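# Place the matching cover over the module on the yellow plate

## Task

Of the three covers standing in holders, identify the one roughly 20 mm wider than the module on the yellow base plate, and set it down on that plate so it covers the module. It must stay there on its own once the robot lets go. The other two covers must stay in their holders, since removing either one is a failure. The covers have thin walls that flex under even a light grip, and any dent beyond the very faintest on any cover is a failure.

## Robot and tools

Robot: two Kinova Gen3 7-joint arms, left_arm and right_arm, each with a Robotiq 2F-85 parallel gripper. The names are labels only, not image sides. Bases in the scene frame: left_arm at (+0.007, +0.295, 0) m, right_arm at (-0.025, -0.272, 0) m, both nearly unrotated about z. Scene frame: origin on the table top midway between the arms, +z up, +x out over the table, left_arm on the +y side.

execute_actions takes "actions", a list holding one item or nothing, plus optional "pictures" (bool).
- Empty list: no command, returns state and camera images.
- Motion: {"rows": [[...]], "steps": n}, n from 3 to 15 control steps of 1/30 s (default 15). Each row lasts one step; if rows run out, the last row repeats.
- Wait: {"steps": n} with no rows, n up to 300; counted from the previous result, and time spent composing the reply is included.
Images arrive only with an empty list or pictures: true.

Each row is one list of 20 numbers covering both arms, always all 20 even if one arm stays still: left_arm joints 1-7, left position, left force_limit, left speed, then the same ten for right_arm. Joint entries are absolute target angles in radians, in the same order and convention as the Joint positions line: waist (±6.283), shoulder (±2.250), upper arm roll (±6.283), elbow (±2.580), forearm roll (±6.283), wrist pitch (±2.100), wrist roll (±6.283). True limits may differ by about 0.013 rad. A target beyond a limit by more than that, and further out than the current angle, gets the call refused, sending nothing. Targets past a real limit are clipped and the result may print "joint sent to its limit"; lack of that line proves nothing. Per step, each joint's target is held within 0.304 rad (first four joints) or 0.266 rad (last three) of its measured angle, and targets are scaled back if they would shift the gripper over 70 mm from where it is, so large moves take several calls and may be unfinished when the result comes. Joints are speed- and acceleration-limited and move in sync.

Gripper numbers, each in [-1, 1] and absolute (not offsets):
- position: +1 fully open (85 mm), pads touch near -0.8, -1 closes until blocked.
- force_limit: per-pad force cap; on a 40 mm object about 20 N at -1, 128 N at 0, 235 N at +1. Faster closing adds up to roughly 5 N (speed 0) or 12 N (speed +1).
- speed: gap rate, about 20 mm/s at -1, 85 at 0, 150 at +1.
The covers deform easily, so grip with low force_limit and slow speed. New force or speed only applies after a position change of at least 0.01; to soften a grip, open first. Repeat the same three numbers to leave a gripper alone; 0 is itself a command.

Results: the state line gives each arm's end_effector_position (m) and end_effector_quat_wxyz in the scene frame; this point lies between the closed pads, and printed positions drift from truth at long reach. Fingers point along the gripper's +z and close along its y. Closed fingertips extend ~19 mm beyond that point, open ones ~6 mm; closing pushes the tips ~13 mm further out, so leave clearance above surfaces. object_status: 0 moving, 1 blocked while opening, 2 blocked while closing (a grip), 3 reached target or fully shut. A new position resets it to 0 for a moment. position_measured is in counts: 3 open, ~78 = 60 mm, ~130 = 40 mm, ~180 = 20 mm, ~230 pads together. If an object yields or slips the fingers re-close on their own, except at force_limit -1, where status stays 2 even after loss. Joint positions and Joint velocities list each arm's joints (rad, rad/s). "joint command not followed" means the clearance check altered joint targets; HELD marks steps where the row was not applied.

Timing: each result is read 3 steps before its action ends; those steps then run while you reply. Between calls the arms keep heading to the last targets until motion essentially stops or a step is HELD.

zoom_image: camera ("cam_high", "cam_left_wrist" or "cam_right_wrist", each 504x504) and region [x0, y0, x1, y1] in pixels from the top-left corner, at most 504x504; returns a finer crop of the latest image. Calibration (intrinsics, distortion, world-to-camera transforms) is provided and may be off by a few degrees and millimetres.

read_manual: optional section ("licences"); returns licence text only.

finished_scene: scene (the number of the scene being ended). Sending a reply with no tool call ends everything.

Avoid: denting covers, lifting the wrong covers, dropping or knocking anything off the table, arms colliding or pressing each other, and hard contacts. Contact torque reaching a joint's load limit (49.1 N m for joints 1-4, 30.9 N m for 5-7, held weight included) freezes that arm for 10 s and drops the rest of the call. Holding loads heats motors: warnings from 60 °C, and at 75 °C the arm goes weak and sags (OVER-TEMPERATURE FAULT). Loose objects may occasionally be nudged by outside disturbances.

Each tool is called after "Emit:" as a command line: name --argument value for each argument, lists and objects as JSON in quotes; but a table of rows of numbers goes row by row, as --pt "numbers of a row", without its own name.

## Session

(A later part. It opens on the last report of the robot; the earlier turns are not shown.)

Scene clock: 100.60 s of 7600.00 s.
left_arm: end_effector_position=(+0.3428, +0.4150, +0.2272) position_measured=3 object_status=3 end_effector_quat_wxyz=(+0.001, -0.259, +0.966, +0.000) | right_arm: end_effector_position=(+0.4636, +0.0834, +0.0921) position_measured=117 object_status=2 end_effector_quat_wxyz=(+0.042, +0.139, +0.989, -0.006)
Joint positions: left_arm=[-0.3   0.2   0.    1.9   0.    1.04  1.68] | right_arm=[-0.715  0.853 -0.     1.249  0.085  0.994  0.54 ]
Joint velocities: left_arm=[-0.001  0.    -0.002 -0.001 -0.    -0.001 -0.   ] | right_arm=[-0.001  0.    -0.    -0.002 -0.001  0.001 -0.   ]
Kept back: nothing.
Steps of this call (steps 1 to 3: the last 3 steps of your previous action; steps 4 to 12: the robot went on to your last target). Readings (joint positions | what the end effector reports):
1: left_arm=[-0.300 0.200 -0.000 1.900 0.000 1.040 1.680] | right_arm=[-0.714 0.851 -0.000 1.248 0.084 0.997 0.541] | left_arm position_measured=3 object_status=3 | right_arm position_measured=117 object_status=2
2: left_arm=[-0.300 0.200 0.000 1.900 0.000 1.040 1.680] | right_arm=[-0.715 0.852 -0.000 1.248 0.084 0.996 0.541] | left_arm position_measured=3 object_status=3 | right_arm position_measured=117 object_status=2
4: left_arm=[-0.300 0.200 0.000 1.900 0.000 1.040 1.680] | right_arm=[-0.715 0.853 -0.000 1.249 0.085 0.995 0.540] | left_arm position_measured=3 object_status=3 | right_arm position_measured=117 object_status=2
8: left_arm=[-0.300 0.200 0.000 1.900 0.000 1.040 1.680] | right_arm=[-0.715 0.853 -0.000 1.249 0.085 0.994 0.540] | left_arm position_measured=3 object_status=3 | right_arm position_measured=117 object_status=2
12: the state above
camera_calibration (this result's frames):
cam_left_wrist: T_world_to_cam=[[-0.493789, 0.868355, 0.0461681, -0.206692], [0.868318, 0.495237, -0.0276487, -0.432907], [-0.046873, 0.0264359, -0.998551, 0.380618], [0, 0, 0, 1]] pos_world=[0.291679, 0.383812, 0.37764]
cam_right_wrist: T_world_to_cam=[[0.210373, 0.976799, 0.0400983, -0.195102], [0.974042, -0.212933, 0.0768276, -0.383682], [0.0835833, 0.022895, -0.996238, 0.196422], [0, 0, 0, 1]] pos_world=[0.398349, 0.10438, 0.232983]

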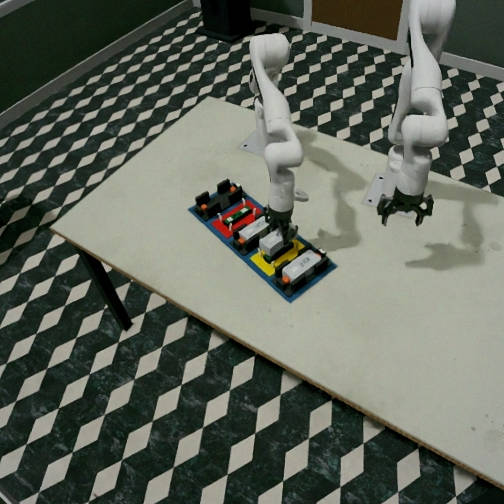

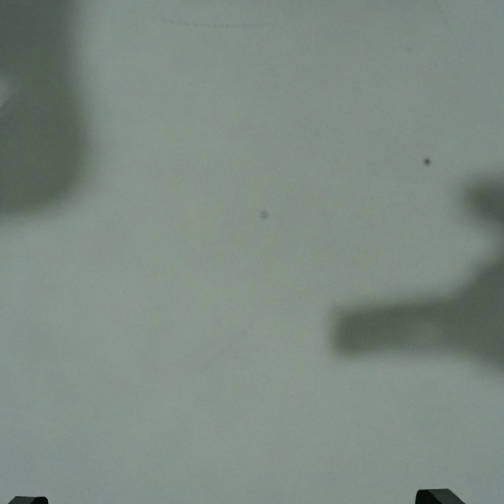

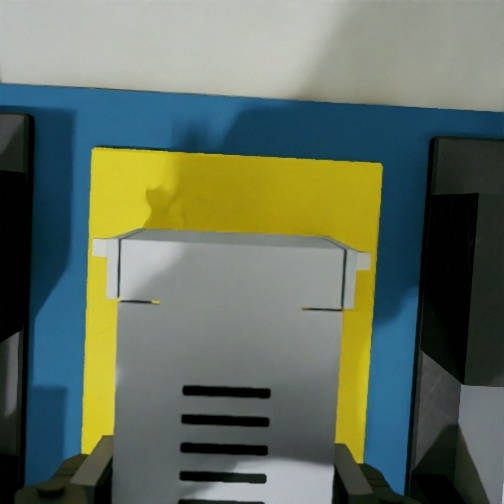

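Emit:
execute_actions --actions '[{"rows": [ [-0.3,0.2,0,1.9,0,1.04,1.68,1,-1,-1, -0.7151,0.8539,0,1.2494,0.0846,0.9930,0.5399,0.064,-0.76,-1], [-0.3,0.2,0,1.9,0,1.04,1.68,1,-1,-1, -0.7151,0.8556,0,1.2506,0.0848,0.9901,0.5396,0.064,-0.76,-1], [-0.3,0.2,0,1.9,0,1.04,1.68,1,-1,-1, -0.7151,0.8580,0,1.2523,0.0850,0.9860,0.5392,0.064,-0.76,-1], [-0.3,0.2,0,1.9,0,1.04,1.68,1,-1,-1, -0.7151,0.8610,0,1.2544,0.0853,0.9810,0.5387,0.064,-0.76,-1], [-0.3,0.2,0,1.9,0,1.04,1.68,1,-1,-1, -0.7151,0.8642,0,1.2566,0.0856,0.9755,0.5381,0.064,-0.76,-1], [-0.3,0.2,0,1.9,0,1.04,1.68,1,-1,-1, -0.7151,0.8675,0,1.2587,0.0859,0.9701,0.5376,0.064,-0.76,-1], [-0.3,0.2,0,1.9,0,1.04,1.68,1,-1,-1, -0.7151,0.8708,0,1.2608,0.0863,0.9648,0.5370,0.064,-0.76,-1], [-0.3,0.2,0,1.9,0,1.04,1.68,1,-1,-1, -0.7151,0.8742,0,1.2628,0.0866,0.9594,0.5364,0.064,-0.76,-1], [-0.3,0.2,0,1.9,0,1.04,1.68,1,-1,-1, -0.7151,0.8773,0,1.2647,0.0869,0.9545,0.5359,0.064,-0.76,-1], [-0.3,0.2,0,1.9,0,1.04,1.68,1,-1,-1, -0.7151,0.8798,0,1.2661,0.0871,0.9505,0.5355,0.064,-0.76,-1], [-0.3,0.2,0,1.9,0,1.04,1.68,1,-1,-1, -0.7151,0.8815,0,1.2671,0.0873,0.9477,0.5352,0.064,-0.76,-1], [-0.3,0.2,0,1.9,0,1.04,1.68,1,-1,-1, -0.7151,0.8822,0,1.2675,0.0874,0.9467,0.5351,0.064,-0.76,-1]], "steps": 15}]'

Emit:
execute_actions --actions '[{"steps": 10}]' --pictures true

Scene clock: 102.37 s of 7600.00 s.
left_arm: end_effector_position=(+0.3428, +0.4150, +0.2272) position_measured=3 object_status=3 end_effector_quat_wxyz=(+0.001, -0.259, +0.966, +0.000) | right_arm: end_effector_position=(+0.4636, +0.0834, +0.0739) position_measured=117 object_status=2 end_effector_quat_wxyz=(+0.042, +0.139, +0.989, -0.006)
Joint positions: left_arm=[-0.3   0.2   0.    1.9   0.    1.04  1.68] | right_arm=[-0.715  0.877 -0.     1.264  0.087  0.955  0.536]
Joint velocities: left_arm=[ 0.001  0.    -0.001  0.001  0.     0.001  0.001] | right_arm=[ 0.001  0.063  0.001  0.042  0.007 -0.106 -0.012]
Steps of this call (steps 1 to 15: the robot went on to your last target; steps 16 to 41: nothing new was sent; steps 42 to 53: the first 12 steps of this action). Readings (joint positions | what the end effector reports):
42: left_arm=[-0.300 0.200 -0.000 1.900 0.000 1.040 1.680] | right_arm=[-0.715 0.853 0.000 1.249 0.085 0.994 0.540] | left_arm position_measured=3 object_status=3 | right_arm position_measured=117 object_status=2
43: left_arm=[-0.300 0.200 0.000 1.900 0.000 1.040 1.680] | right_arm=[-0.715 0.854 0.000 1.249 0.085 0.993 0.540] | left_arm position_measured=3 object_status=3 | right_arm position_measured=117 object_status=2
45: left_arm=[-0.300 0.200 -0.000 1.900 0.000 1.040 1.680] | right_arm=[-0.715 0.856 0.000 1.251 0.085 0.990 0.540] | left_arm position_measured=3 object_status=3 | right_arm position_measured=117 object_status=2
49: left_arm=[-0.300 0.200 0.000 1.900 0.000 1.040 1.680] | right_arm=[-0.715 0.866 0.000 1.257 0.086 0.973 0.538] | left_arm position_measured=3 object_status=3 | right_arm position_measured=117 object_status=2
53: the state above

Scene clock: 102.70 s of 7600.00 s.
left_arm: end_effector_position=(+0.3428, +0.4150, +0.2272) position_measured=3 object_status=3 end_effector_quat_wxyz=(+0.001, -0.259, +0.966, +0.000) | right_arm: end_effector_position=(+0.4636, +0.0834, +0.0701) position_measured=117 object_status=2 end_effector_quat_wxyz=(+0.042, +0.139, +0.989, -0.006)
Joint positions: left_arm=[-0.3   0.2   0.    1.9   0.    1.04  1.68] | right_arm=[-0.715  0.882 -0.     1.267  0.087  0.947  0.535]
Joint velocities: left_arm=[ 0.001  0.001 -0.001  0.001 -0.     0.001 -0.002] | right_arm=[-0.     0.002 -0.001  0.001 -0.    -0.001 -0.   ]
Kept back: nothing.
Steps of this call (steps 1 to 3: the last 3 steps of your previous action; steps 4 to 10: the robot went on to your last target). Readings (joint positions | what the end effector reports):
1: left_arm=[-0.300 0.200 0.000 1.900 0.000 1.040 1.680] | right_arm=[-0.715 0.879 -0.000 1.266 0.087 0.952 0.536] | left_arm position_measured=3 object_status=3 | right_arm position_measured=117 object_status=2
2: left_arm=[-0.300 0.200 0.000 1.900 0.000 1.040 1.680] | right_arm=[-0.715 0.880 -0.000 1.266 0.087 0.950 0.535] | left_arm position_measured=3 object_status=3 | right_arm position_measured=117 object_status=2
4: left_arm=[-0.300 0.200 0.000 1.900 0.000 1.040 1.680] | right_arm=[-0.715 0.881 -0.000 1.267 0.087 0.948 0.535] | left_arm position_measured=3 object_status=3 | right_arm position_measured=117 object_status=2
8: left_arm=[-0.300 0.200 0.000 1.900 0.000 1.040 1.680] | right_arm=[-0.715 0.882 -0.000 1.267 0.087 0.947 0.535] | left_arm position_measured=3 object_status=3 | right_arm position_measured=117 object_status=2
10: the state above
camera_calibration (this result's frames):
cam_left_wrist: T_world_to_cam=[[-0.493789, 0.868355, 0.046168, -0.206692], [0.868318, 0.495237, -0.0276483, -0.432907], [-0.0468727, 0.0264361, -0.998551, 0.380618], [0, 0, 0, 1]] pos_world=[0.291679, 0.383812, 0.37764]
cam_right_wrist: T_world_to_cam=[[0.210311, 0.976811, 0.0401104, -0.194221], [0.974053, -0.212872, 0.07685, -0.382015], [0.0836064, 0.0229072, -0.996236, 0.174563], [0, 0, 0, 1]] pos_world=[0.398355, 0.104398, 0.211054]

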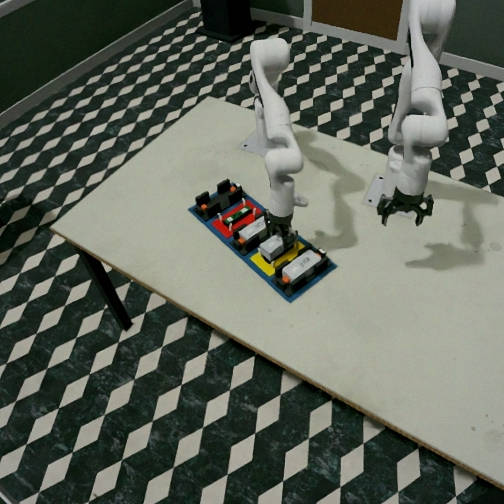

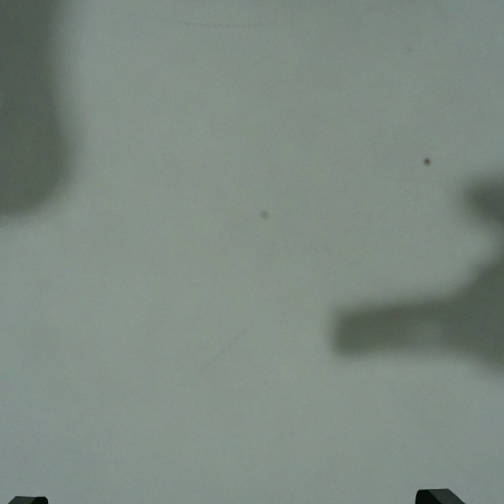

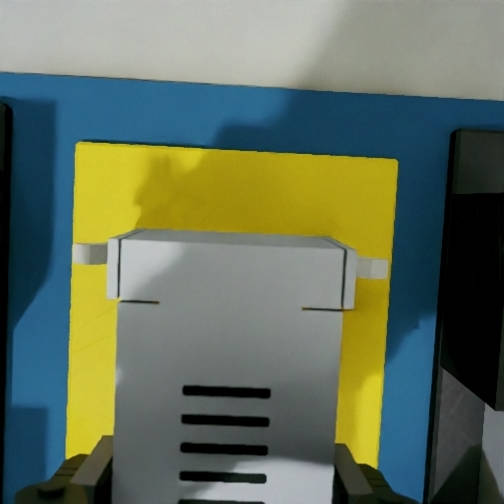

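Emit:
execute_actions --actions '[]'

Scene clock: 103.37 s of 7600.00 s.
left_arm: end_effector_position=(+0.3428, +0.4150, +0.2272) position_measured=3 object_status=3 end_effector_quat_wxyz=(+0.001, -0.259, +0.966, +0.000) | right_arm: end_effector_position=(+0.4636, +0.0834, +0.0701) position_measured=117 object_status=2 end_effector_quat_wxyz=(+0.042, +0.139, +0.989, -0.006)
Joint positions: left_arm=[-0.3   0.2   0.    1.9   0.    1.04  1.68] | right_arm=[-0.715  0.882  0.     1.267  0.087  0.947  0.535]
Joint velocities: left_arm=[ 0.001 -0.     0.    -0.001 -0.    -0.002 -0.002] | right_arm=[ 0.     0.     0.001 -0.     0.     0.001  0.   ]
Kept back: nothing.
Steps of this call (steps 1 to 15: the robot went on to your last target; steps 16 to 20: nothing new was sent). Readings (joint positions | what the end effector reports):
1: left_arm=[-0.300 0.200 0.000 1.900 0.000 1.040 1.680] | right_arm=[-0.715 0.882 -0.000 1.267 0.087 0.947 0.535] | left_arm position_measured=3 object_status=3 | right_arm position_measured=117 object_status=2
2: left_arm=[-0.300 0.200 0.000 1.900 0.000 1.040 1.680] | right_arm=[-0.715 0.882 -0.000 1.267 0.087 0.947 0.535] | left_arm position_measured=3 object_status=3 | right_arm position_measured=117 object_status=2
4: left_arm=[-0.300 0.200 0.000 1.900 0.000 1.040 1.680] | right_arm=[-0.715 0.882 -0.000 1.267 0.087 0.947 0.535] | left_arm position_measured=3 object_status=3 | right_arm position_measured=117 object_status=2
8: left_arm=[-0.300 0.200 0.000 1.900 0.000 1.040 1.680] | right_arm=[-0.715 0.882 0.000 1.267 0.087 0.947 0.535] | left_arm position_measured=3 object_status=3 | right_arm position_measured=117 object_status=2
20: the state above
All arms were judged still, so your last target was given up. Only a new action makes them travel on or press farther. Fingers that are still opening or closing keep moving.
camera_calibration (this result's frames):
cam_left_wrist: T_world_to_cam=[[-0.493789, 0.868356, 0.046168, -0.206692], [0.868318, 0.495237, -0.0276483, -0.432907], [-0.0468726, 0.026436, -0.998551, 0.380618], [0, 0, 0, 1]] pos_world=[0.291679, 0.383812, 0.37764]
cam_right_wrist: T_world_to_cam=[[0.210313, 0.976813, 0.0400521, -0.194205], [0.974057, -0.212869, 0.0768068, -0.382001], [0.0835517, 0.0228595, -0.996241, 0.174502], [0, 0, 0, 1]] pos_world=[0.398355, 0.104397, 0.210964]

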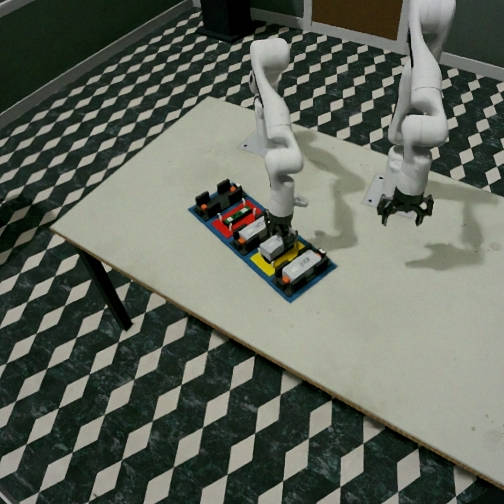

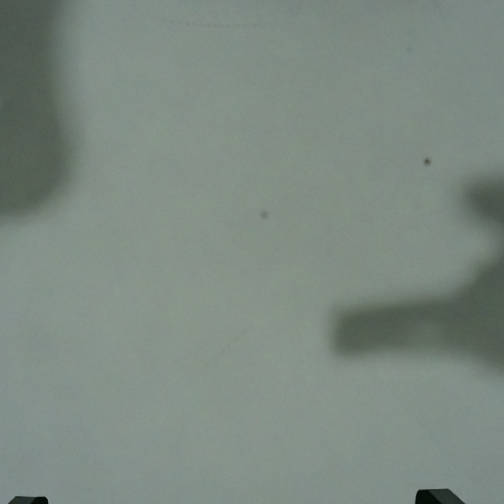

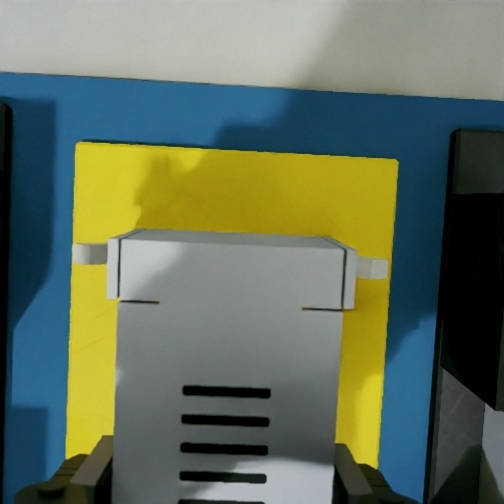

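Emit:
execute_actions --actions '[{"rows": [[-0.3,0.2,0,1.9,0,1.04,1.68,1,-1,-1,-0.7151,0.8868,0,1.2699,0.0878,0.9397,0.5343,0.064,-0.76,-1],[-0.3,0.2,0,1.9,0,1.04,1.68,1,-1,-1,-0.7151,0.8868,0,1.2699,0.0878,0.9397,0.5343,0.064,-0.76,-1],[-0.3,0.2,0,1.9,0,1.04,1.68,1,-1,-1,-0.7151,0.8868,0,1.2699,0.0878,0.9397,0.5343,0.064,-0.76,-1],[-0.3,0.2,0,1.9,0,1.04,1.68,1,-1,-1,-0.7151,0.8914,0,1.2723,0.0883,0.9328,0.5336,0.064,-0.76,-1],[-0.3,0.2,0,1.9,0,1.04,1.68,1,-1,-1,-0.7151,0.8914,0,1.2723,0.0883,0.9328,0.5336,0.064,-0.76,-1],[-0.3,0.2,0,1.9,0,1.04,1.68,1,-1,-1,-0.7151,0.8914,0,1.2723,0.0883,0.9328,0.5336,0.064,-0.76,-1],[-0.3,0.2,0,1.9,0,1.04,1.68,1,-1,-1,-0.7151,0.8960,0,1.2747,0.0887,0.9258,0.5328,0.064,-0.76,-1]], "steps": 15}]' --pictures true

Scene clock: 104.00 s of 7600.00 s.
left_arm: end_effector_position=(+0.3428, +0.4150, +0.2272) position_measured=3 object_status=3 end_effector_quat_wxyz=(+0.001, -0.259, +0.966, +0.000) | right_arm: end_effector_position=(+0.4636, +0.0828, +0.0605) position_measured=117 object_status=2 end_effector_quat_wxyz=(+0.042, +0.139, +0.989, -0.006)
Joint positions: left_arm=[-0.3   0.2  -0.    1.9   0.    1.04  1.68] | right_arm=[-0.715  0.895  0.     1.275  0.089  0.927  0.533]
Joint velocities: left_arm=[-0.    -0.     0.001  0.     0.     0.001  0.001] | right_arm=[-0.002  0.013 -0.002  0.005 -0.001 -0.013 -0.001]
Steps of this call (steps 1 to 7: nothing new was sent; steps 8 to 19: the first 12 steps of this action). Readings (joint positions | what the end effector reports):
8: left_arm=[-0.300 0.200 -0.000 1.900 -0.000 1.040 1.680] | right_arm=[-0.715 0.883 0.000 1.268 0.087 0.946 0.535] | left_arm position_measured=3 object_status=3 | right_arm position_measured=117 object_status=2
9: left_arm=[-0.300 0.200 -0.000 1.900 0.000 1.040 1.680] | right_arm=[-0.715 0.884 0.000 1.268 0.088 0.944 0.535] | left_arm position_measured=3 object_status=3 | right_arm position_measured=117 object_status=2
11: left_arm=[-0.300 0.200 0.000 1.900 0.000 1.040 1.680] | right_arm=[-0.715 0.886 0.000 1.269 0.088 0.941 0.534] | left_arm position_measured=3 object_status=3 | right_arm position_measured=117 object_status=2
15: left_arm=[-0.300 0.200 0.000 1.900 0.000 1.040 1.680] | right_arm=[-0.715 0.892 0.001 1.273 0.089 0.933 0.533] | left_arm position_measured=3 object_status=3 | right_arm position_measured=117 object_status=2
19: the state above
camera_calibration (this result's frames):
cam_left_wrist: T_world_to_cam=[[-0.493789, 0.868355, 0.0461681, -0.206692], [0.868318, 0.495238, -0.0276483, -0.432907], [-0.0468727, 0.0264361, -0.998551, 0.380618], [0, 0, 0, 1]] pos_world=[0.291679, 0.383812, 0.37764]
cam_right_wrist: T_world_to_cam=[[0.211046, 0.976691, 0.0391797, -0.1935], [0.973929, -0.213522, 0.0766181, -0.381291], [0.0831979, 0.0219883, -0.99629, 0.165255], [0, 0, 0, 1]] pos_world=[0.398439, 0.103942, 0.201437]

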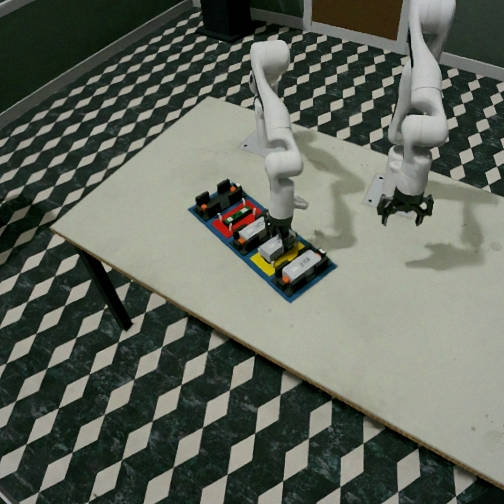

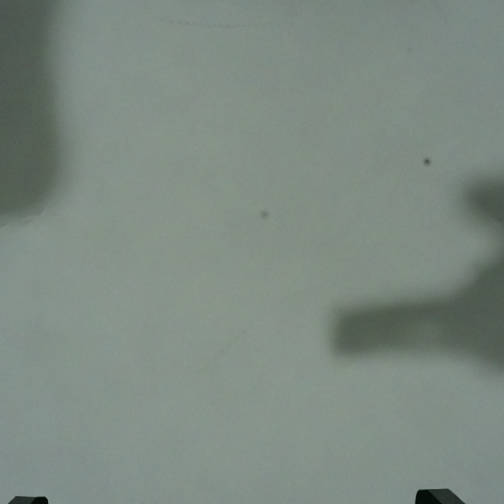

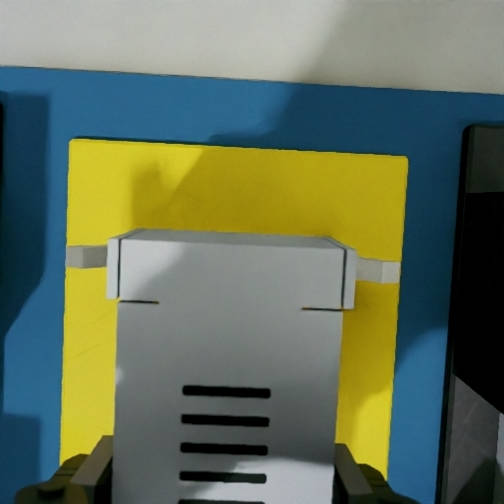

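Emit:
execute_actions --actions '[{"rows": [[-0.3,0.2,0,1.9,0,1.04,1.68,1,-1,-1,-0.7151,0.8996,0,1.2763,0.0890,0.9207,0.5322,0.064,-0.76,-1],[-0.3,0.2,0,1.9,0,1.04,1.68,1,-1,-1,-0.7151,0.8996,0,1.2763,0.0890,0.9207,0.5322,0.064,-0.76,-1],[-0.3,0.2,0,1.9,0,1.04,1.68,1,-1,-1,-0.7151,0.8996,0,1.2763,0.0890,0.9207,0.5322,0.064,-0.76,-1],[-0.3,0.2,0,1.9,0,1.04,1.68,1,-1,-1,-0.7151,0.9031,0,1.2779,0.0894,0.9155,0.5316,0.064,-0.76,-1],[-0.3,0.2,0,1.9,0,1.04,1.68,1,-1,-1,-0.7151,0.9031,0,1.2779,0.0894,0.9155,0.5316,0.064,-0.76,-1],[-0.3,0.2,0,1.9,0,1.04,1.68,1,-1,-1,-0.7151,0.9031,0,1.2779,0.0894,0.9155,0.5316,0.064,-0.76,-1],[-0.3,0.2,0,1.9,0,1.04,1.68,1,-1,-1,-0.7151,0.9067,0,1.2795,0.0897,0.9104,0.5310,0.064,-0.76,-1],[-0.3,0.2,0,1.9,0,1.04,1.68,1,-1,-1,-0.7151,0.9067,0,1.2795,0.0897,0.9104,0.5310,0.064,-0.76,-1],[-0.3,0.2,0,1.9,0,1.04,1.68,1,-1,-1,-0.7151,0.9067,0,1.2795,0.0897,0.9104,0.5310,0.064,-0.76,-1],[-0.3,0.2,0,1.9,0,1.04,1.68,1,-1,-1,-0.7151,0.9103,0,1.2811,0.0901,0.9053,0.5305,0.064,-0.76,-1]], "steps": 15}]'

Emit:
execute_actions --actions '[]'

Scene clock: 104.77 s of 7600.00 s.
left_arm: end_effector_position=(+0.3428, +0.4150, +0.2272) position_measured=3 object_status=3 end_effector_quat_wxyz=(+0.001, -0.259, +0.966, +0.000) | right_arm: end_effector_position=(+0.4635, +0.0828, +0.0512) position_measured=117 object_status=2 end_effector_quat_wxyz=(+0.042, +0.139, +0.989, -0.006)
Joint positions: left_arm=[-0.3   0.2   0.    1.9   0.    1.04  1.68] | right_arm=[-0.715  0.908  0.     1.281  0.09   0.909  0.531]
Joint velocities: left_arm=[ 0.    -0.002  0.    -0.001  0.     0.001 -0.001] | right_arm=[-0.001  0.026 -0.003  0.014  0.002 -0.038 -0.005]
Steps of this call (steps 1 to 3: the last 3 steps of your previous action; steps 4 to 11: the robot went on to your last target; steps 12 to 23: the first 12 steps of this action). Readings (joint positions | what the end effector reports):
12: left_arm=[-0.300 0.200 -0.000 1.900 0.000 1.040 1.680] | right_arm=[-0.715 0.897 0.000 1.275 0.089 0.926 0.533] | left_arm position_measured=3 object_status=3 | right_arm position_measured=117 object_status=2
13: left_arm=[-0.300 0.200 -0.000 1.900 0.000 1.040 1.680] | right_arm=[-0.715 0.898 0.000 1.276 0.089 0.924 0.532] | left_arm position_measured=3 object_status=3 | right_arm position_measured=117 object_status=2
15: left_arm=[-0.300 0.200 0.000 1.900 0.000 1.040 1.680] | right_arm=[-0.715 0.899 0.000 1.276 0.089 0.922 0.532] | left_arm position_measured=3 object_status=3 | right_arm position_measured=117 object_status=2
19: left_arm=[-0.300 0.200 -0.000 1.900 0.000 1.040 1.680] | right_arm=[-0.715 0.904 0.000 1.278 0.090 0.915 0.531] | left_arm position_measured=3 object_status=3 | right_arm position_measured=117 object_status=2
23: the state above

Scene clock: 104.87 s of 7600.00 s.
left_arm: end_effector_position=(+0.3428, +0.4150, +0.2272) position_measured=3 object_status=3 end_effector_quat_wxyz=(+0.001, -0.259, +0.966, +0.000) | right_arm: end_effector_position=(+0.4635, +0.0828, +0.0502) position_measured=117 object_status=2 end_effector_quat_wxyz=(+0.042, +0.139, +0.989, -0.006)
Joint positions: left_arm=[-0.3   0.2   0.    1.9   0.    1.04  1.68] | right_arm=[-0.715  0.91   0.     1.281  0.09   0.906  0.53 ]
Joint velocities: left_arm=[ 0.     0.001  0.001 -0.001 -0.    -0.001  0.   ] | right_arm=[-0.001  0.008 -0.001  0.003  0.001 -0.01  -0.001]
Kept back: nothing.
Steps of this call (steps 1 to 3: the last 3 steps of your previous action). Readings (joint positions | what the end effector reports):
1: left_arm=[-0.300 0.200 0.000 1.900 0.000 1.040 1.680] | right_arm=[-0.715 0.909 0.000 1.281 0.090 0.908 0.530] | left_arm position_measured=3 object_status=3 | right_arm position_measured=117 object_status=2
2: left_arm=[-0.300 0.200 0.000 1.900 0.000 1.040 1.680] | right_arm=[-0.715 0.910 0.000 1.281 0.090 0.907 0.530] | left_arm position_measured=3 object_status=3 | right_arm position_measured=117 object_status=2
3: the state above
camera_calibration (this result's frames):
cam_left_wrist: T_world_to_cam=[[-0.493789, 0.868356, 0.046168, -0.206692], [0.868318, 0.495237, -0.0276485, -0.432907], [-0.0468729, 0.026436, -0.998551, 0.380618], [0, 0, 0, 1]] pos_world=[0.291679, 0.383812, 0.37764]
cam_right_wrist: T_world_to_cam=[[0.211258, 0.976647, 0.0391285, -0.193186], [0.973903, -0.213725, 0.0763899, -0.380397], [0.0829687, 0.0219694, -0.99631, 0.155127], [0, 0, 0, 1]] pos_world=[0.398411, 0.103966, 0.191172]

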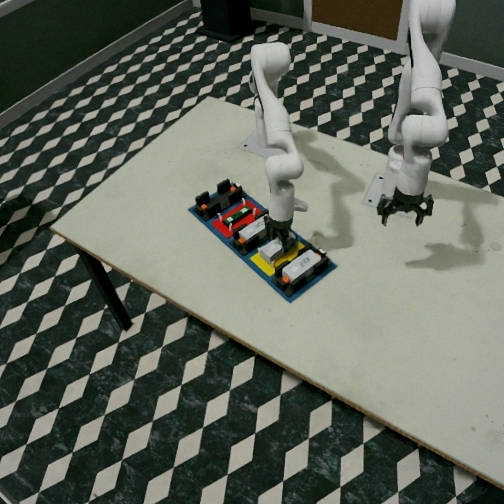

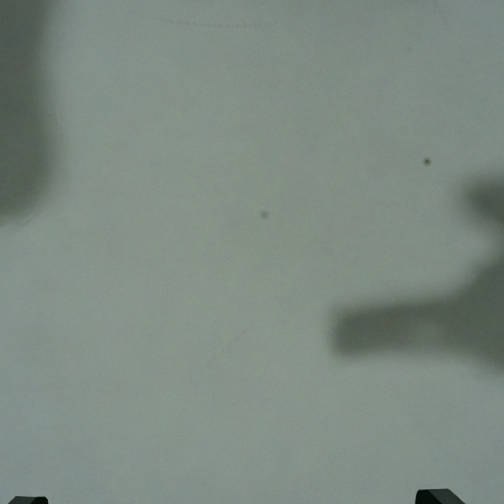

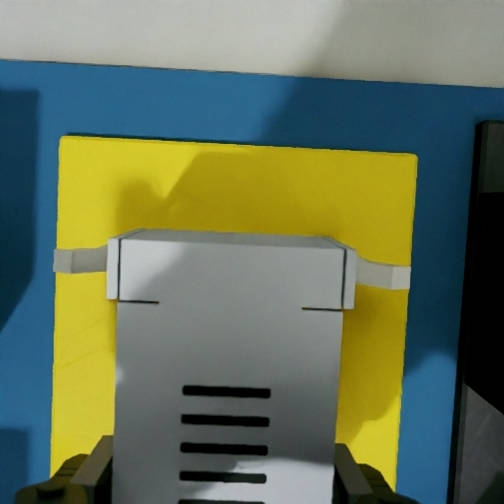

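Emit:
execute_actions --actions '[{"rows": [[-0.3,0.2,0,1.9,0,1.04,1.68,1,-1,-1,-0.7153,0.9132,0,1.2822,0.0904,0.9013,0.5300,0.064,-0.76,-1],[-0.3,0.2,0,1.9,0,1.04,1.68,1,-1,-1,-0.7153,0.9132,0,1.2822,0.0904,0.9013,0.5300,0.064,-0.76,-1],[-0.3,0.2,0,1.9,0,1.04,1.68,1,-1,-1,-0.7153,0.9132,0,1.2822,0.0904,0.9013,0.5300,0.064,-0.76,-1],[-0.3,0.2,0,1.9,0,1.04,1.68,1,-1,-1,-0.7153,0.9161,0,1.2834,0.0907,0.8972,0.5295,0.064,-0.76,-1],[-0.3,0.2,0,1.9,0,1.04,1.68,1,-1,-1,-0.7153,0.9161,0,1.2834,0.0907,0.8972,0.5295,0.064,-0.76,-1],[-0.3,0.2,0,1.9,0,1.04,1.68,1,-1,-1,-0.7153,0.9161,0,1.2834,0.0907,0.8972,0.5295,0.064,-0.76,-1],[-0.3,0.2,0,1.9,0,1.04,1.68,1,-1,-1,-0.7153,0.9190,0,1.2845,0.0910,0.8932,0.5290,0.064,-0.76,-1]], "steps": 15}]'

Scene clock: 105.57 s of 7600.00 s.
left_arm: end_effector_position=(+0.3428, +0.4150, +0.2272) position_measured=3 object_status=3 end_effector_quat_wxyz=(+0.001, -0.259, +0.966, +0.000) | right_arm: end_effector_position=(+0.4635, +0.0828, +0.0441) position_measured=117 object_status=2 end_effector_quat_wxyz=(+0.042, +0.139, +0.989, -0.006)
Joint positions: left_arm=[-0.3   0.2   0.    1.9   0.    1.04  1.68] | right_arm=[-0.715  0.919  0.     1.285  0.091  0.894  0.529]
Joint velocities: left_arm=[-0.     0.001 -0.001 -0.001 -0.     0.    -0.   ] | right_arm=[ 0.001  0.006  0.001  0.003  0.001 -0.008 -0.002]
Steps of this call (steps 1 to 9: the robot went on to your last target; steps 10 to 21: the first 12 steps of this action). Readings (joint positions | what the end effector reports):
10: left_arm=[-0.300 0.200 0.000 1.900 0.000 1.040 1.680] | right_arm=[-0.715 0.911 0.000 1.282 0.090 0.905 0.530] | left_arm position_measured=3 object_status=3 | right_arm position_measured=117 object_status=2
11: left_arm=[-0.300 0.200 -0.000 1.900 0.000 1.040 1.680] | right_arm=[-0.715 0.912 0.000 1.282 0.090 0.904 0.530] | left_arm position_measured=3 object_status=3 | right_arm position_measured=117 object_status=2
13: left_arm=[-0.300 0.200 0.000 1.900 0.000 1.040 1.680] | right_arm=[-0.715 0.913 0.000 1.282 0.090 0.902 0.530] | left_arm position_measured=3 object_status=3 | right_arm position_measured=117 object_status=2
17: left_arm=[-0.300 0.200 -0.000 1.900 0.000 1.040 1.680] | right_arm=[-0.715 0.917 0.000 1.284 0.091 0.897 0.529] | left_arm position_measured=3 object_status=3 | right_arm position_measured=117 object_status=2
21: the state above

Emit:
execute_actions --actions '[{"rows": [[-0.3,0.2,0,1.9,0,1.04,1.68,1,-1,-1,-0.7146,0.9205,0,1.2850,0.0911,0.8912,0.5288,0.064,-0.76,-1],[-0.3,0.2,0,1.9,0,1.04,1.68,1,-1,-1,-0.7146,0.9205,0,1.2850,0.0911,0.8912,0.5288,0.064,-0.76,-1],[-0.3,0.2,0,1.9,0,1.04,1.68,1,-1,-1,-0.7146,0.9219,0,1.2855,0.0913,0.8892,0.5285,0.064,-0.76,-1],[-0.3,0.2,0,1.9,0,1.04,1.68,1,-1,-1,-0.7146,0.9219,0,1.2855,0.0913,0.8892,0.5285,0.064,-0.76,-1],[-0.3,0.2,0,1.9,0,1.04,1.68,1,-1,-1,-0.7146,0.9234,0,1.2860,0.0914,0.8872,0.5283,0.064,-0.76,-1],[-0.3,0.2,0,1.9,0,1.04,1.68,1,-1,-1,-0.7146,0.9234,0,1.2860,0.0914,0.8872,0.5283,0.064,-0.76,-1],[-0.3,0.2,0,1.9,0,1.04,1.68,1,-1,-1,-0.7146,0.9249,0,1.2866,0.0916,0.8852,0.5281,0.064,-0.76,-1]], "steps": 15}]' --pictures true

Scene clock: 106.23 s of 7600.00 s.
left_arm: end_effector_position=(+0.3428, +0.4150, +0.2272) position_measured=3 object_status=3 end_effector_quat_wxyz=(+0.001, -0.259, +0.966, +0.000) | right_arm: end_effector_position=(+0.4637, +0.0827, +0.0401) position_measured=117 object_status=2 end_effector_quat_wxyz=(+0.042, +0.139, +0.989, -0.006)
Joint positions: left_arm=[-0.3   0.2   0.    1.9   0.    1.04  1.68] | right_arm=[-0.714  0.925  0.     1.287  0.092  0.886  0.528]
Joint velocities: left_arm=[ 0.    -0.001 -0.    -0.001  0.     0.001 -0.001] | right_arm=[ 0.001  0.005  0.001  0.002  0.002 -0.004  0.001]
Steps of this call (steps 1 to 3: the last 3 steps of your previous action; steps 4 to 8: the robot went on to your last target; steps 9 to 20: the first 12 steps of this action). Readings (joint positions | what the end effector reports):
9: left_arm=[-0.300 0.200 0.000 1.900 0.000 1.040 1.680] | right_arm=[-0.715 0.919 0.000 1.285 0.091 0.893 0.529] | left_arm position_measured=3 object_status=3 | right_arm position_measured=117 object_status=2
10: left_arm=[-0.300 0.200 0.000 1.900 0.000 1.040 1.680] | right_arm=[-0.715 0.920 0.000 1.285 0.091 0.893 0.529] | left_arm position_measured=3 object_status=3 | right_arm position_measured=117 object_status=2
12: left_arm=[-0.300 0.200 0.000 1.900 0.000 1.040 1.680] | right_arm=[-0.714 0.921 0.000 1.285 0.091 0.891 0.529] | left_arm position_measured=3 object_status=3 | right_arm position_measured=117 object_status=2
16: left_arm=[-0.300 0.200 0.000 1.900 -0.000 1.040 1.680] | right_arm=[-0.714 0.924 0.000 1.286 0.091 0.888 0.528] | left_arm position_measured=3 object_status=3 | right_arm position_measured=117 object_status=2
20: the state above
camera_calibration (this result's frames):
cam_left_wrist: T_world_to_cam=[[-0.493789, 0.868355, 0.0461679, -0.206692], [0.868318, 0.495237, -0.0276483, -0.432907], [-0.0468726, 0.026436, -0.998551, 0.380618], [0, 0, 0, 1]] pos_world=[0.291679, 0.383811, 0.37764]
cam_right_wrist: T_world_to_cam=[[0.211511, 0.976581, 0.0394009, -0.192886], [0.97383, -0.214003, 0.0765352, -0.379788], [0.0831747, 0.0221818, -0.996288, 0.144887], [0, 0, 0, 1]] pos_world=[0.398595, 0.103879, 0.181016]

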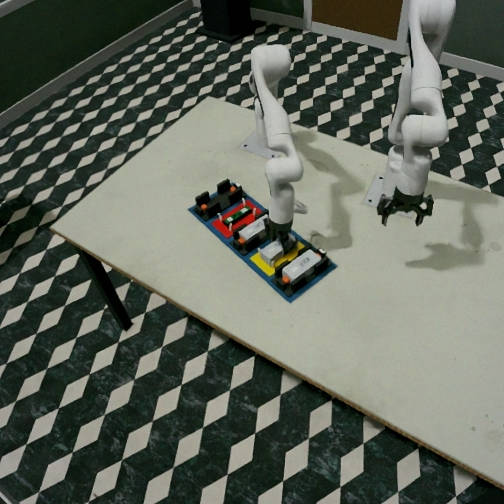

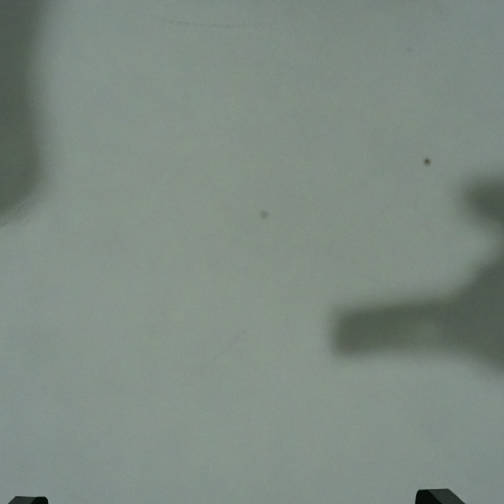

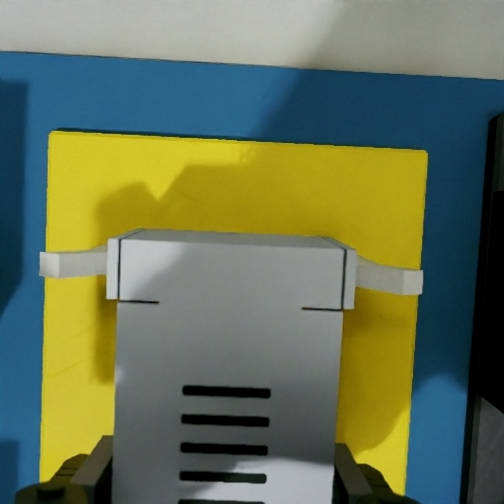

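No lag yet. Continue slowly to z=0.036.

Emit:
execute_actions --actions '[{"rows": [[-0.3,0.2,0,1.9,0,1.04,1.68,1,-1,-1,-0.7146,0.9264,0,1.2871,0.0917,0.8832,0.5279,0.064,-0.76,-1],[-0.3,0.2,0,1.9,0,1.04,1.68,1,-1,-1,-0.7146,0.9264,0,1.2871,0.0917,0.8832,0.5279,0.064,-0.76,-1],[-0.3,0.2,0,1.9,0,1.04,1.68,1,-1,-1,-0.7146,0.9278,0,1.2876,0.0919,0.8812,0.5276,0.064,-0.76,-1],[-0.3,0.2,0,1.9,0,1.04,1.68,1,-1,-1,-0.7146,0.9278,0,1.2876,0.0919,0.8812,0.5276,0.064,-0.76,-1],[-0.3,0.2,0,1.9,0,1.04,1.68,1,-1,-1,-0.7146,0.9293,0,1.2881,0.0920,0.8793,0.5274,0.064,-0.76,-1],[-0.3,0.2,0,1.9,0,1.04,1.68,1,-1,-1,-0.7146,0.9293,0,1.2881,0.0920,0.8793,0.5274,0.064,-0.76,-1],[-0.3,0.2,0,1.9,0,1.04,1.68,1,-1,-1,-0.7146,0.9308,0,1.2886,0.0922,0.8773,0.5271,0.064,-0.76,-1]], "steps": 15}]'

Scene clock: 106.87 s of 7600.00 s.
left_arm: end_effector_position=(+0.3428, +0.4150, +0.2272) position_measured=3 object_status=3 end_effector_quat_wxyz=(+0.001, -0.259, +0.966, +0.000) | right_arm: end_effector_position=(+0.4646, +0.0826, +0.0385) position_measured=117 object_status=2 end_effector_quat_wxyz=(+0.043, +0.140, +0.989, -0.006)
Joint positions: left_arm=[-0.3   0.2   0.    1.9   0.    1.04  1.68] | right_arm=[-0.714  0.927  0.001  1.288  0.093  0.88   0.527]
Joint velocities: left_arm=[-0.001  0.001 -0.001  0.002 -0.     0.001 -0.002] | right_arm=[ 0.    -0.     0.001  0.003 -0.    -0.003 -0.001]
Steps of this call (steps 1 to 3: the last 3 steps of your previous action; steps 4 to 7: the robot went on to your last target; steps 8 to 19: the first 12 steps of this action). Readings (joint positions | what the end effector reports):
8: left_arm=[-0.300 0.200 0.000 1.900 0.000 1.040 1.680] | right_arm=[-0.714 0.925 0.000 1.287 0.092 0.885 0.528] | left_arm position_measured=3 object_status=3 | right_arm position_measured=117 object_status=2
9: left_arm=[-0.300 0.200 -0.000 1.900 0.000 1.040 1.680] | right_arm=[-0.714 0.926 0.000 1.287 0.092 0.885 0.528] | left_arm position_measured=3 object_status=3 | right_arm position_measured=117 object_status=2
11: left_arm=[-0.300 0.200 -0.000 1.900 0.000 1.040 1.680] | right_arm=[-0.714 0.926 0.000 1.287 0.092 0.884 0.528] | left_arm position_measured=3 object_status=3 | right_arm position_measured=117 object_status=2
15: left_arm=[-0.300 0.200 0.000 1.900 0.000 1.040 1.680] | right_arm=[-0.714 0.927 0.001 1.288 0.092 0.881 0.527] | left_arm position_measured=3 object_status=3 | right_arm position_measured=117 object_status=2
19: the state above

Emit:
execute_actions --actions '[{"rows": [[-0.3,0.2,0,1.9,0,1.04,1.68,1,-1,-1,-0.7146,0.9266,0,1.2872,0.0918,0.8828,0.5278,0.064,-0.76,-1],[-0.3,0.2,0,1.9,0,1.04,1.68,1,-1,-1,-0.7146,0.9266,0,1.2872,0.0918,0.8828,0.5278,0.064,-0.76,-1],[-0.3,0.2,0,1.9,0,1.04,1.68,1,-1,-1,-0.7146,0.9266,0,1.2872,0.0918,0.8828,0.5278,0.064,-0.76,-1],[-0.3,0.2,0,1.9,0,1.04,1.68,1,-1,-1,-0.7146,0.9266,0,1.2872,0.0918,0.8828,0.5278,0.064,-0.76,-1],[-0.3,0.2,0,1.9,0,1.04,1.68,1,-1,-1,-0.7146,0.9266,0,1.2872,0.0918,0.8828,0.5278,0.48,-1,-0.6]], "steps": 15}]'

Emit:
execute_actions --actions '[{"steps": 8}]' --pictures true

Scene clock: 107.53 s of 7600.00 s.
left_arm: end_effector_position=(+0.3428, +0.4150, +0.2272) position_measured=3 object_status=3 end_effector_quat_wxyz=(+0.001, -0.259, +0.966, +0.000) | right_arm: end_effector_position=(+0.4639, +0.0832, +0.0389) position_measured=95 object_status=0 end_effector_quat_wxyz=(+0.042, +0.139, +0.989, -0.006)
Joint positions: left_arm=[-0.3   0.2  -0.    1.9   0.    1.04  1.68] | right_arm=[-0.714  0.927  0.     1.287  0.092  0.883  0.528]
Joint velocities: left_arm=[-0.    -0.001  0.001  0.    -0.     0.     0.   ] | right_arm=[-0.001 -0.004 -0.002 -0.003  0.    -0.    -0.   ]
Steps of this call (steps 1 to 3: the last 3 steps of your previous action; steps 4 to 8: the robot went on to your last target; steps 9 to 20: the first 12 steps of this action). Readings (joint positions | what the end effector reports):
9: left_arm=[-0.300 0.200 0.000 1.900 0.000 1.040 1.680] | right_arm=[-0.714 0.926 0.001 1.289 0.093 0.880 0.527] | left_arm position_measured=3 object_status=3 | right_arm position_measured=117 object_status=2
10: left_arm=[-0.300 0.200 0.000 1.900 -0.000 1.040 1.680] | right_arm=[-0.714 0.926 0.001 1.288 0.092 0.881 0.527] | left_arm position_measured=3 object_status=3 | right_arm position_measured=117 object_status=2
12: left_arm=[-0.300 0.200 0.000 1.900 0.000 1.040 1.680] | right_arm=[-0.714 0.926 0.000 1.288 0.092 0.882 0.528] | left_arm position_measured=3 object_status=3 | right_arm position_measured=117 object_status=2
16: left_arm=[-0.300 0.200 0.000 1.900 0.000 1.040 1.680] | right_arm=[-0.714 0.927 0.000 1.288 0.092 0.883 0.528] | left_arm position_measured=3 object_status=3 | right_arm position_measured=111 object_status=0
20: the state above

Scene clock: 107.80 s of 7600.00 s.
left_arm: end_effector_position=(+0.3428, +0.4150, +0.2272) position_measured=3 object_status=3 end_effector_quat_wxyz=(+0.001, -0.259, +0.966, +0.000) | right_arm: end_effector_position=(+0.4638, +0.0832, +0.0389) position_measured=69 object_status=0 end_effector_quat_wxyz=(+0.042, +0.139, +0.989, -0.006)
Joint positions: left_arm=[-0.3   0.2   0.    1.9   0.    1.04  1.68] | right_arm=[-0.715  0.927 -0.     1.287  0.092  0.883  0.528]
Joint velocities: left_arm=[-0.001  0.001  0.     0.001 -0.    -0.001  0.001] | right_arm=[-0.     0.    -0.     0.     0.001 -0.    -0.001]
Kept back: nothing.
Steps of this call (steps 1 to 3: the last 3 steps of your previous action; steps 4 to 8: the robot went on to your last target). Readings (joint positions | what the end effector reports):
1: left_arm=[-0.300 0.200 0.000 1.900 0.000 1.040 1.680] | right_arm=[-0.715 0.926 0.000 1.287 0.092 0.883 0.528] | left_arm position_measured=3 object_status=3 | right_arm position_measured=91 object_status=0
2: left_arm=[-0.300 0.200 0.000 1.900 0.000 1.040 1.680] | right_arm=[-0.715 0.927 -0.000 1.287 0.092 0.883 0.528] | left_arm position_measured=3 object_status=3 | right_arm position_measured=87 object_status=0
4: left_arm=[-0.300 0.200 0.000 1.900 0.000 1.040 1.680] | right_arm=[-0.715 0.927 -0.000 1.287 0.092 0.883 0.528] | left_arm position_measured=3 object_status=3 | right_arm position_measured=79 object_status=0
8: the state above
camera_calibration (this result's frames):
cam_left_wrist: T_world_to_cam=[[-0.493789, 0.868355, 0.046168, -0.206692], [0.868317, 0.495238, -0.0276484, -0.432907], [-0.0468727, 0.026436, -0.998551, 0.380618], [0, 0, 0, 1]] pos_world=[0.291679, 0.383812, 0.37764]
cam_right_wrist: T_world_to_cam=[[0.210872, 0.976689, 0.0401309, -0.193021], [0.973931, -0.213434, 0.0768404, -0.379736], [0.0836145, 0.0228812, -0.996235, 0.143404], [0, 0, 0, 1]] pos_world=[0.398549, 0.104192, 0.179789]

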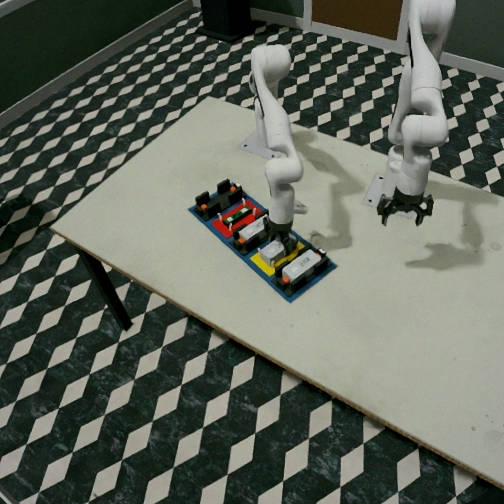

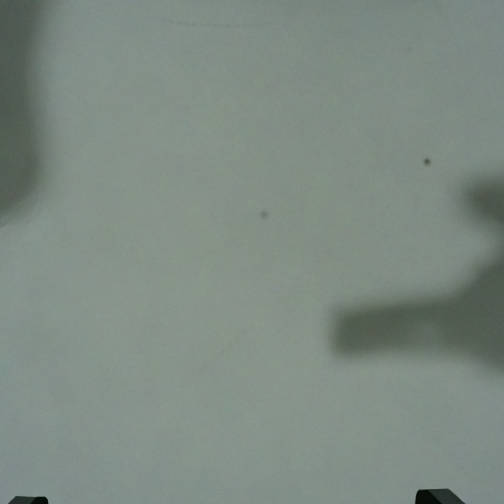

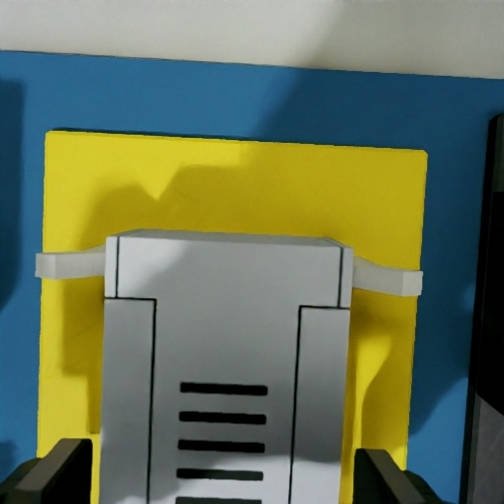

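Released; walls sprang back. Retreat up.

Emit:
execute_actions --actions '[{"rows": [[-0.3,0.2,0,1.9,0,1.04,1.68,1,-1,-1,-0.7146,0.9190,0,1.2845,0.0910,0.8932,0.5290,0.48,-1,-0.6],[-0.3,0.2,0,1.9,0,1.04,1.68,1,-1,-1,-0.7146,0.9103,0,1.2811,0.0901,0.9053,0.5305,0.48,-1,-0.6],[-0.3,0.2,0,1.9,0,1.04,1.68,1,-1,-1,-0.7146,0.9031,0,1.2779,0.0894,0.9155,0.5316,0.48,-1,-0.6],[-0.3,0.2,0,1.9,0,1.04,1.68,1,-1,-1,-0.7146,0.8960,0,1.2747,0.0887,0.9258,0.5328,0.48,-1,-0.6],[-0.3,0.2,0,1.9,0,1.04,1.68,1,-1,-1,-0.7146,0.8891,0,1.2711,0.0880,0.9362,0.5340,0.48,-1,-0.6],[-0.3,0.2,0,1.9,0,1.04,1.68,1,-1,-1,-0.7146,0.8822,0,1.2675,0.0874,0.9467,0.5351,0.48,-1,-0.6],[-0.3,0.2,0,1.9,0,1.04,1.68,1,-1,-1,-0.7146,0.8755,0,1.2636,0.0867,0.9573,0.5362,0.48,-1,-0.6],[-0.3,0.2,0,1.9,0,1.04,1.68,1,-1,-1,-0.7146,0.8688,0,1.2596,0.0861,0.9680,0.5373,0.48,-1,-0.6],[-0.3,0.2,0,1.9,0,1.04,1.68,1,-1,-1,-0.7146,0.8610,0,1.2543,0.0853,0.9810,0.5386,0.48,-1,-0.6],[-0.3,0.2,0,1.9,0,1.04,1.68,1,-1,-1,-0.7146,0.8532,0,1.2490,0.0846,0.9940,0.5400,0.48,-1,-0.6]], "steps": 15}]'

Emit:
execute_actions --actions '[{"rows": [[-0.3,0.2,0,1.9,0,1.04,1.68,1,-1,-1,-0.7146,0.80,0,1.21,0.08,1.09,0.55,0.48,-1,-0.6]], "steps": 15}]' --pictures true

Scene clock: 110.00 s of 7600.00 s.
left_arm: end_effector_position=(+0.3428, +0.4150, +0.2272) position_measured=3 object_status=3 end_effector_quat_wxyz=(+0.001, -0.259, +0.966, +0.000) | right_arm: end_effector_position=(+0.4639, +0.0833, +0.0842) position_measured=68 object_status=3 end_effector_quat_wxyz=(+0.042, +0.139, +0.989, -0.006)
Joint positions: left_arm=[-0.3   0.2   0.    1.9   0.    1.04  1.68] | right_arm=[-0.715  0.864  0.     1.255  0.086  0.977  0.538]
Joint velocities: left_arm=[-0.     0.     0.001 -0.001  0.     0.001  0.003] | right_arm=[ 0.001 -0.14   0.001 -0.102 -0.012  0.24   0.025]
Steps of this call (steps 1 to 15: the robot went on to your last target; steps 16 to 54: nothing new was sent; steps 55 to 66: the first 12 steps of this action). Readings (joint positions | what the end effector reports):
55: left_arm=[-0.300 0.200 0.000 1.900 0.000 1.040 1.680] | right_arm=[-0.715 0.926 -0.000 1.287 0.092 0.884 0.528] | left_arm position_measured=3 object_status=3 | right_arm position_measured=68 object_status=3
56: left_arm=[-0.300 0.200 -0.000 1.900 0.000 1.040 1.680] | right_arm=[-0.715 0.923 -0.000 1.286 0.091 0.887 0.528] | left_arm position_measured=3 object_status=3 | right_arm position_measured=68 object_status=3
58: left_arm=[-0.300 0.200 0.000 1.900 0.000 1.040 1.680] | right_arm=[-0.715 0.914 -0.000 1.283 0.091 0.900 0.530] | left_arm position_measured=3 object_status=3 | right_arm position_measured=68 object_status=3
62: left_arm=[-0.300 0.200 0.000 1.900 0.000 1.040 1.680] | right_arm=[-0.715 0.889 -0.000 1.271 0.088 0.936 0.534] | left_arm position_measured=3 object_status=3 | right_arm position_measured=68 object_status=3
66: the state above

Scene clock: 110.50 s of 7600.00 s.
left_arm: end_effector_position=(+0.3428, +0.4150, +0.2272) position_measured=3 object_status=3 end_effector_quat_wxyz=(+0.001, -0.259, +0.966, +0.000) | right_arm: end_effector_position=(+0.4615, +0.0812, +0.1334) position_measured=68 object_status=3 end_effector_quat_wxyz=(+0.041, +0.139, +0.989, -0.008)
Joint positions: left_arm=[-0.3   0.2   0.    1.9   0.    1.04  1.68] | right_arm=[-0.715  0.801  0.     1.21   0.08   1.089  0.55 ]
Joint velocities: left_arm=[-0.    -0.001 -0.001  0.    -0.    -0.001  0.   ] | right_arm=[ 0.    -0.011 -0.001 -0.003  0.001  0.009  0.002]
Steps of this call (steps 1 to 3: the last 3 steps of your previous action; steps 4 to 15: the first 12 steps of this action). Readings (joint positions | what the end effector reports):
4: left_arm=[-0.300 0.200 0.000 1.900 0.000 1.040 1.680] | right_arm=[-0.715 0.854 0.000 1.249 0.085 0.993 0.540] | left_arm position_measured=3 object_status=3 | right_arm position_measured=68 object_status=3
5: left_arm=[-0.300 0.200 0.000 1.900 0.000 1.040 1.680] | right_arm=[-0.715 0.847 -0.000 1.246 0.084 1.004 0.541] | left_arm position_measured=3 object_status=3 | right_arm position_measured=68 object_status=3
7: left_arm=[-0.300 0.200 0.000 1.900 0.000 1.040 1.680] | right_arm=[-0.715 0.824 -0.000 1.229 0.082 1.045 0.545] | left_arm position_measured=3 object_status=3 | right_arm position_measured=68 object_status=3
11: left_arm=[-0.300 0.200 0.000 1.900 0.000 1.040 1.680] | right_arm=[-0.715 0.804 0.000 1.211 0.080 1.085 0.550] | left_arm position_measured=3 object_status=3 | right_arm position_measured=68 object_status=3
15: the state above
camera_calibration (this result's frames):
cam_left_wrist: T_world_to_cam=[[-0.493789, 0.868356, 0.046168, -0.206692], [0.868318, 0.495237, -0.0276485, -0.432907], [-0.0468728, 0.026436, -0.998551, 0.380618], [0, 0, 0, 1]] pos_world=[0.291679, 0.383812, 0.37764]
cam_right_wrist: T_world_to_cam=[[0.210174, 0.976989, 0.0363335, -0.193637], [0.974379, -0.212367, 0.0740653, -0.38515], [0.080077, 0.0198361, -0.996591, 0.239773], [0, 0, 0, 1]] pos_world=[0.396779, 0.102632, 0.274517]

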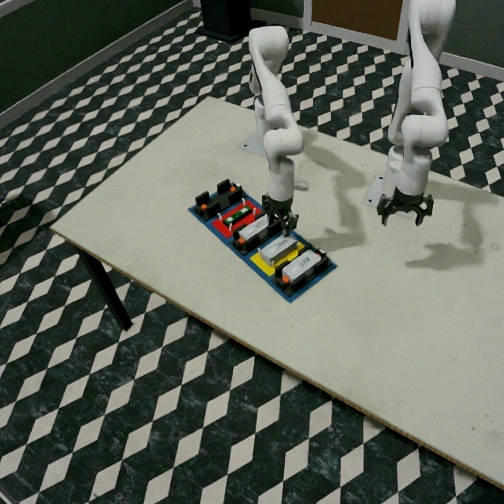

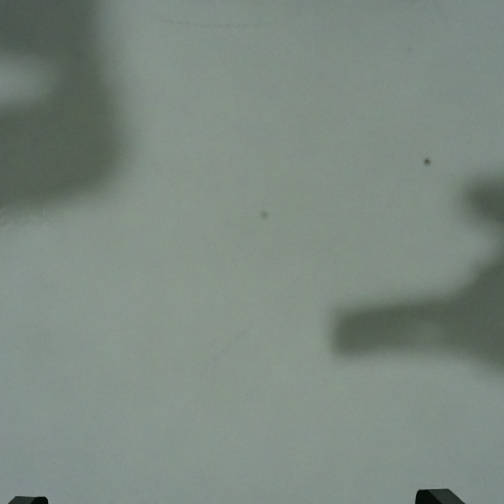

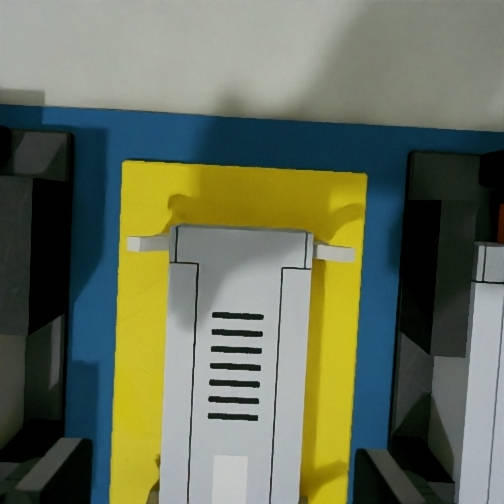

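Emit:
zoom_image --camera "cam_high" --region '[180, 170, 350, 310]'

Region (180, 170, 350, 310) of cam_high's 504x504 image, scaled by 2.965, with more detail than that image has; it fills the top 415 rows of this view, and the rest is white.

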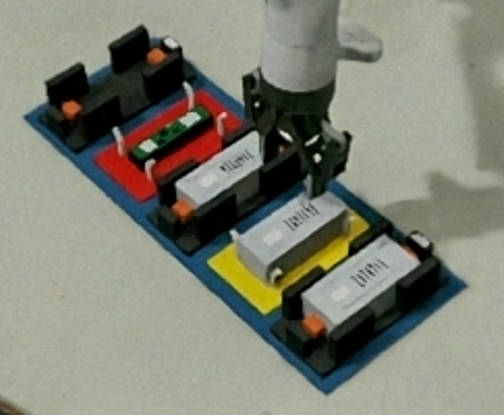

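Emit:
finished_scene --scene 1

The scene is finished: the task was done.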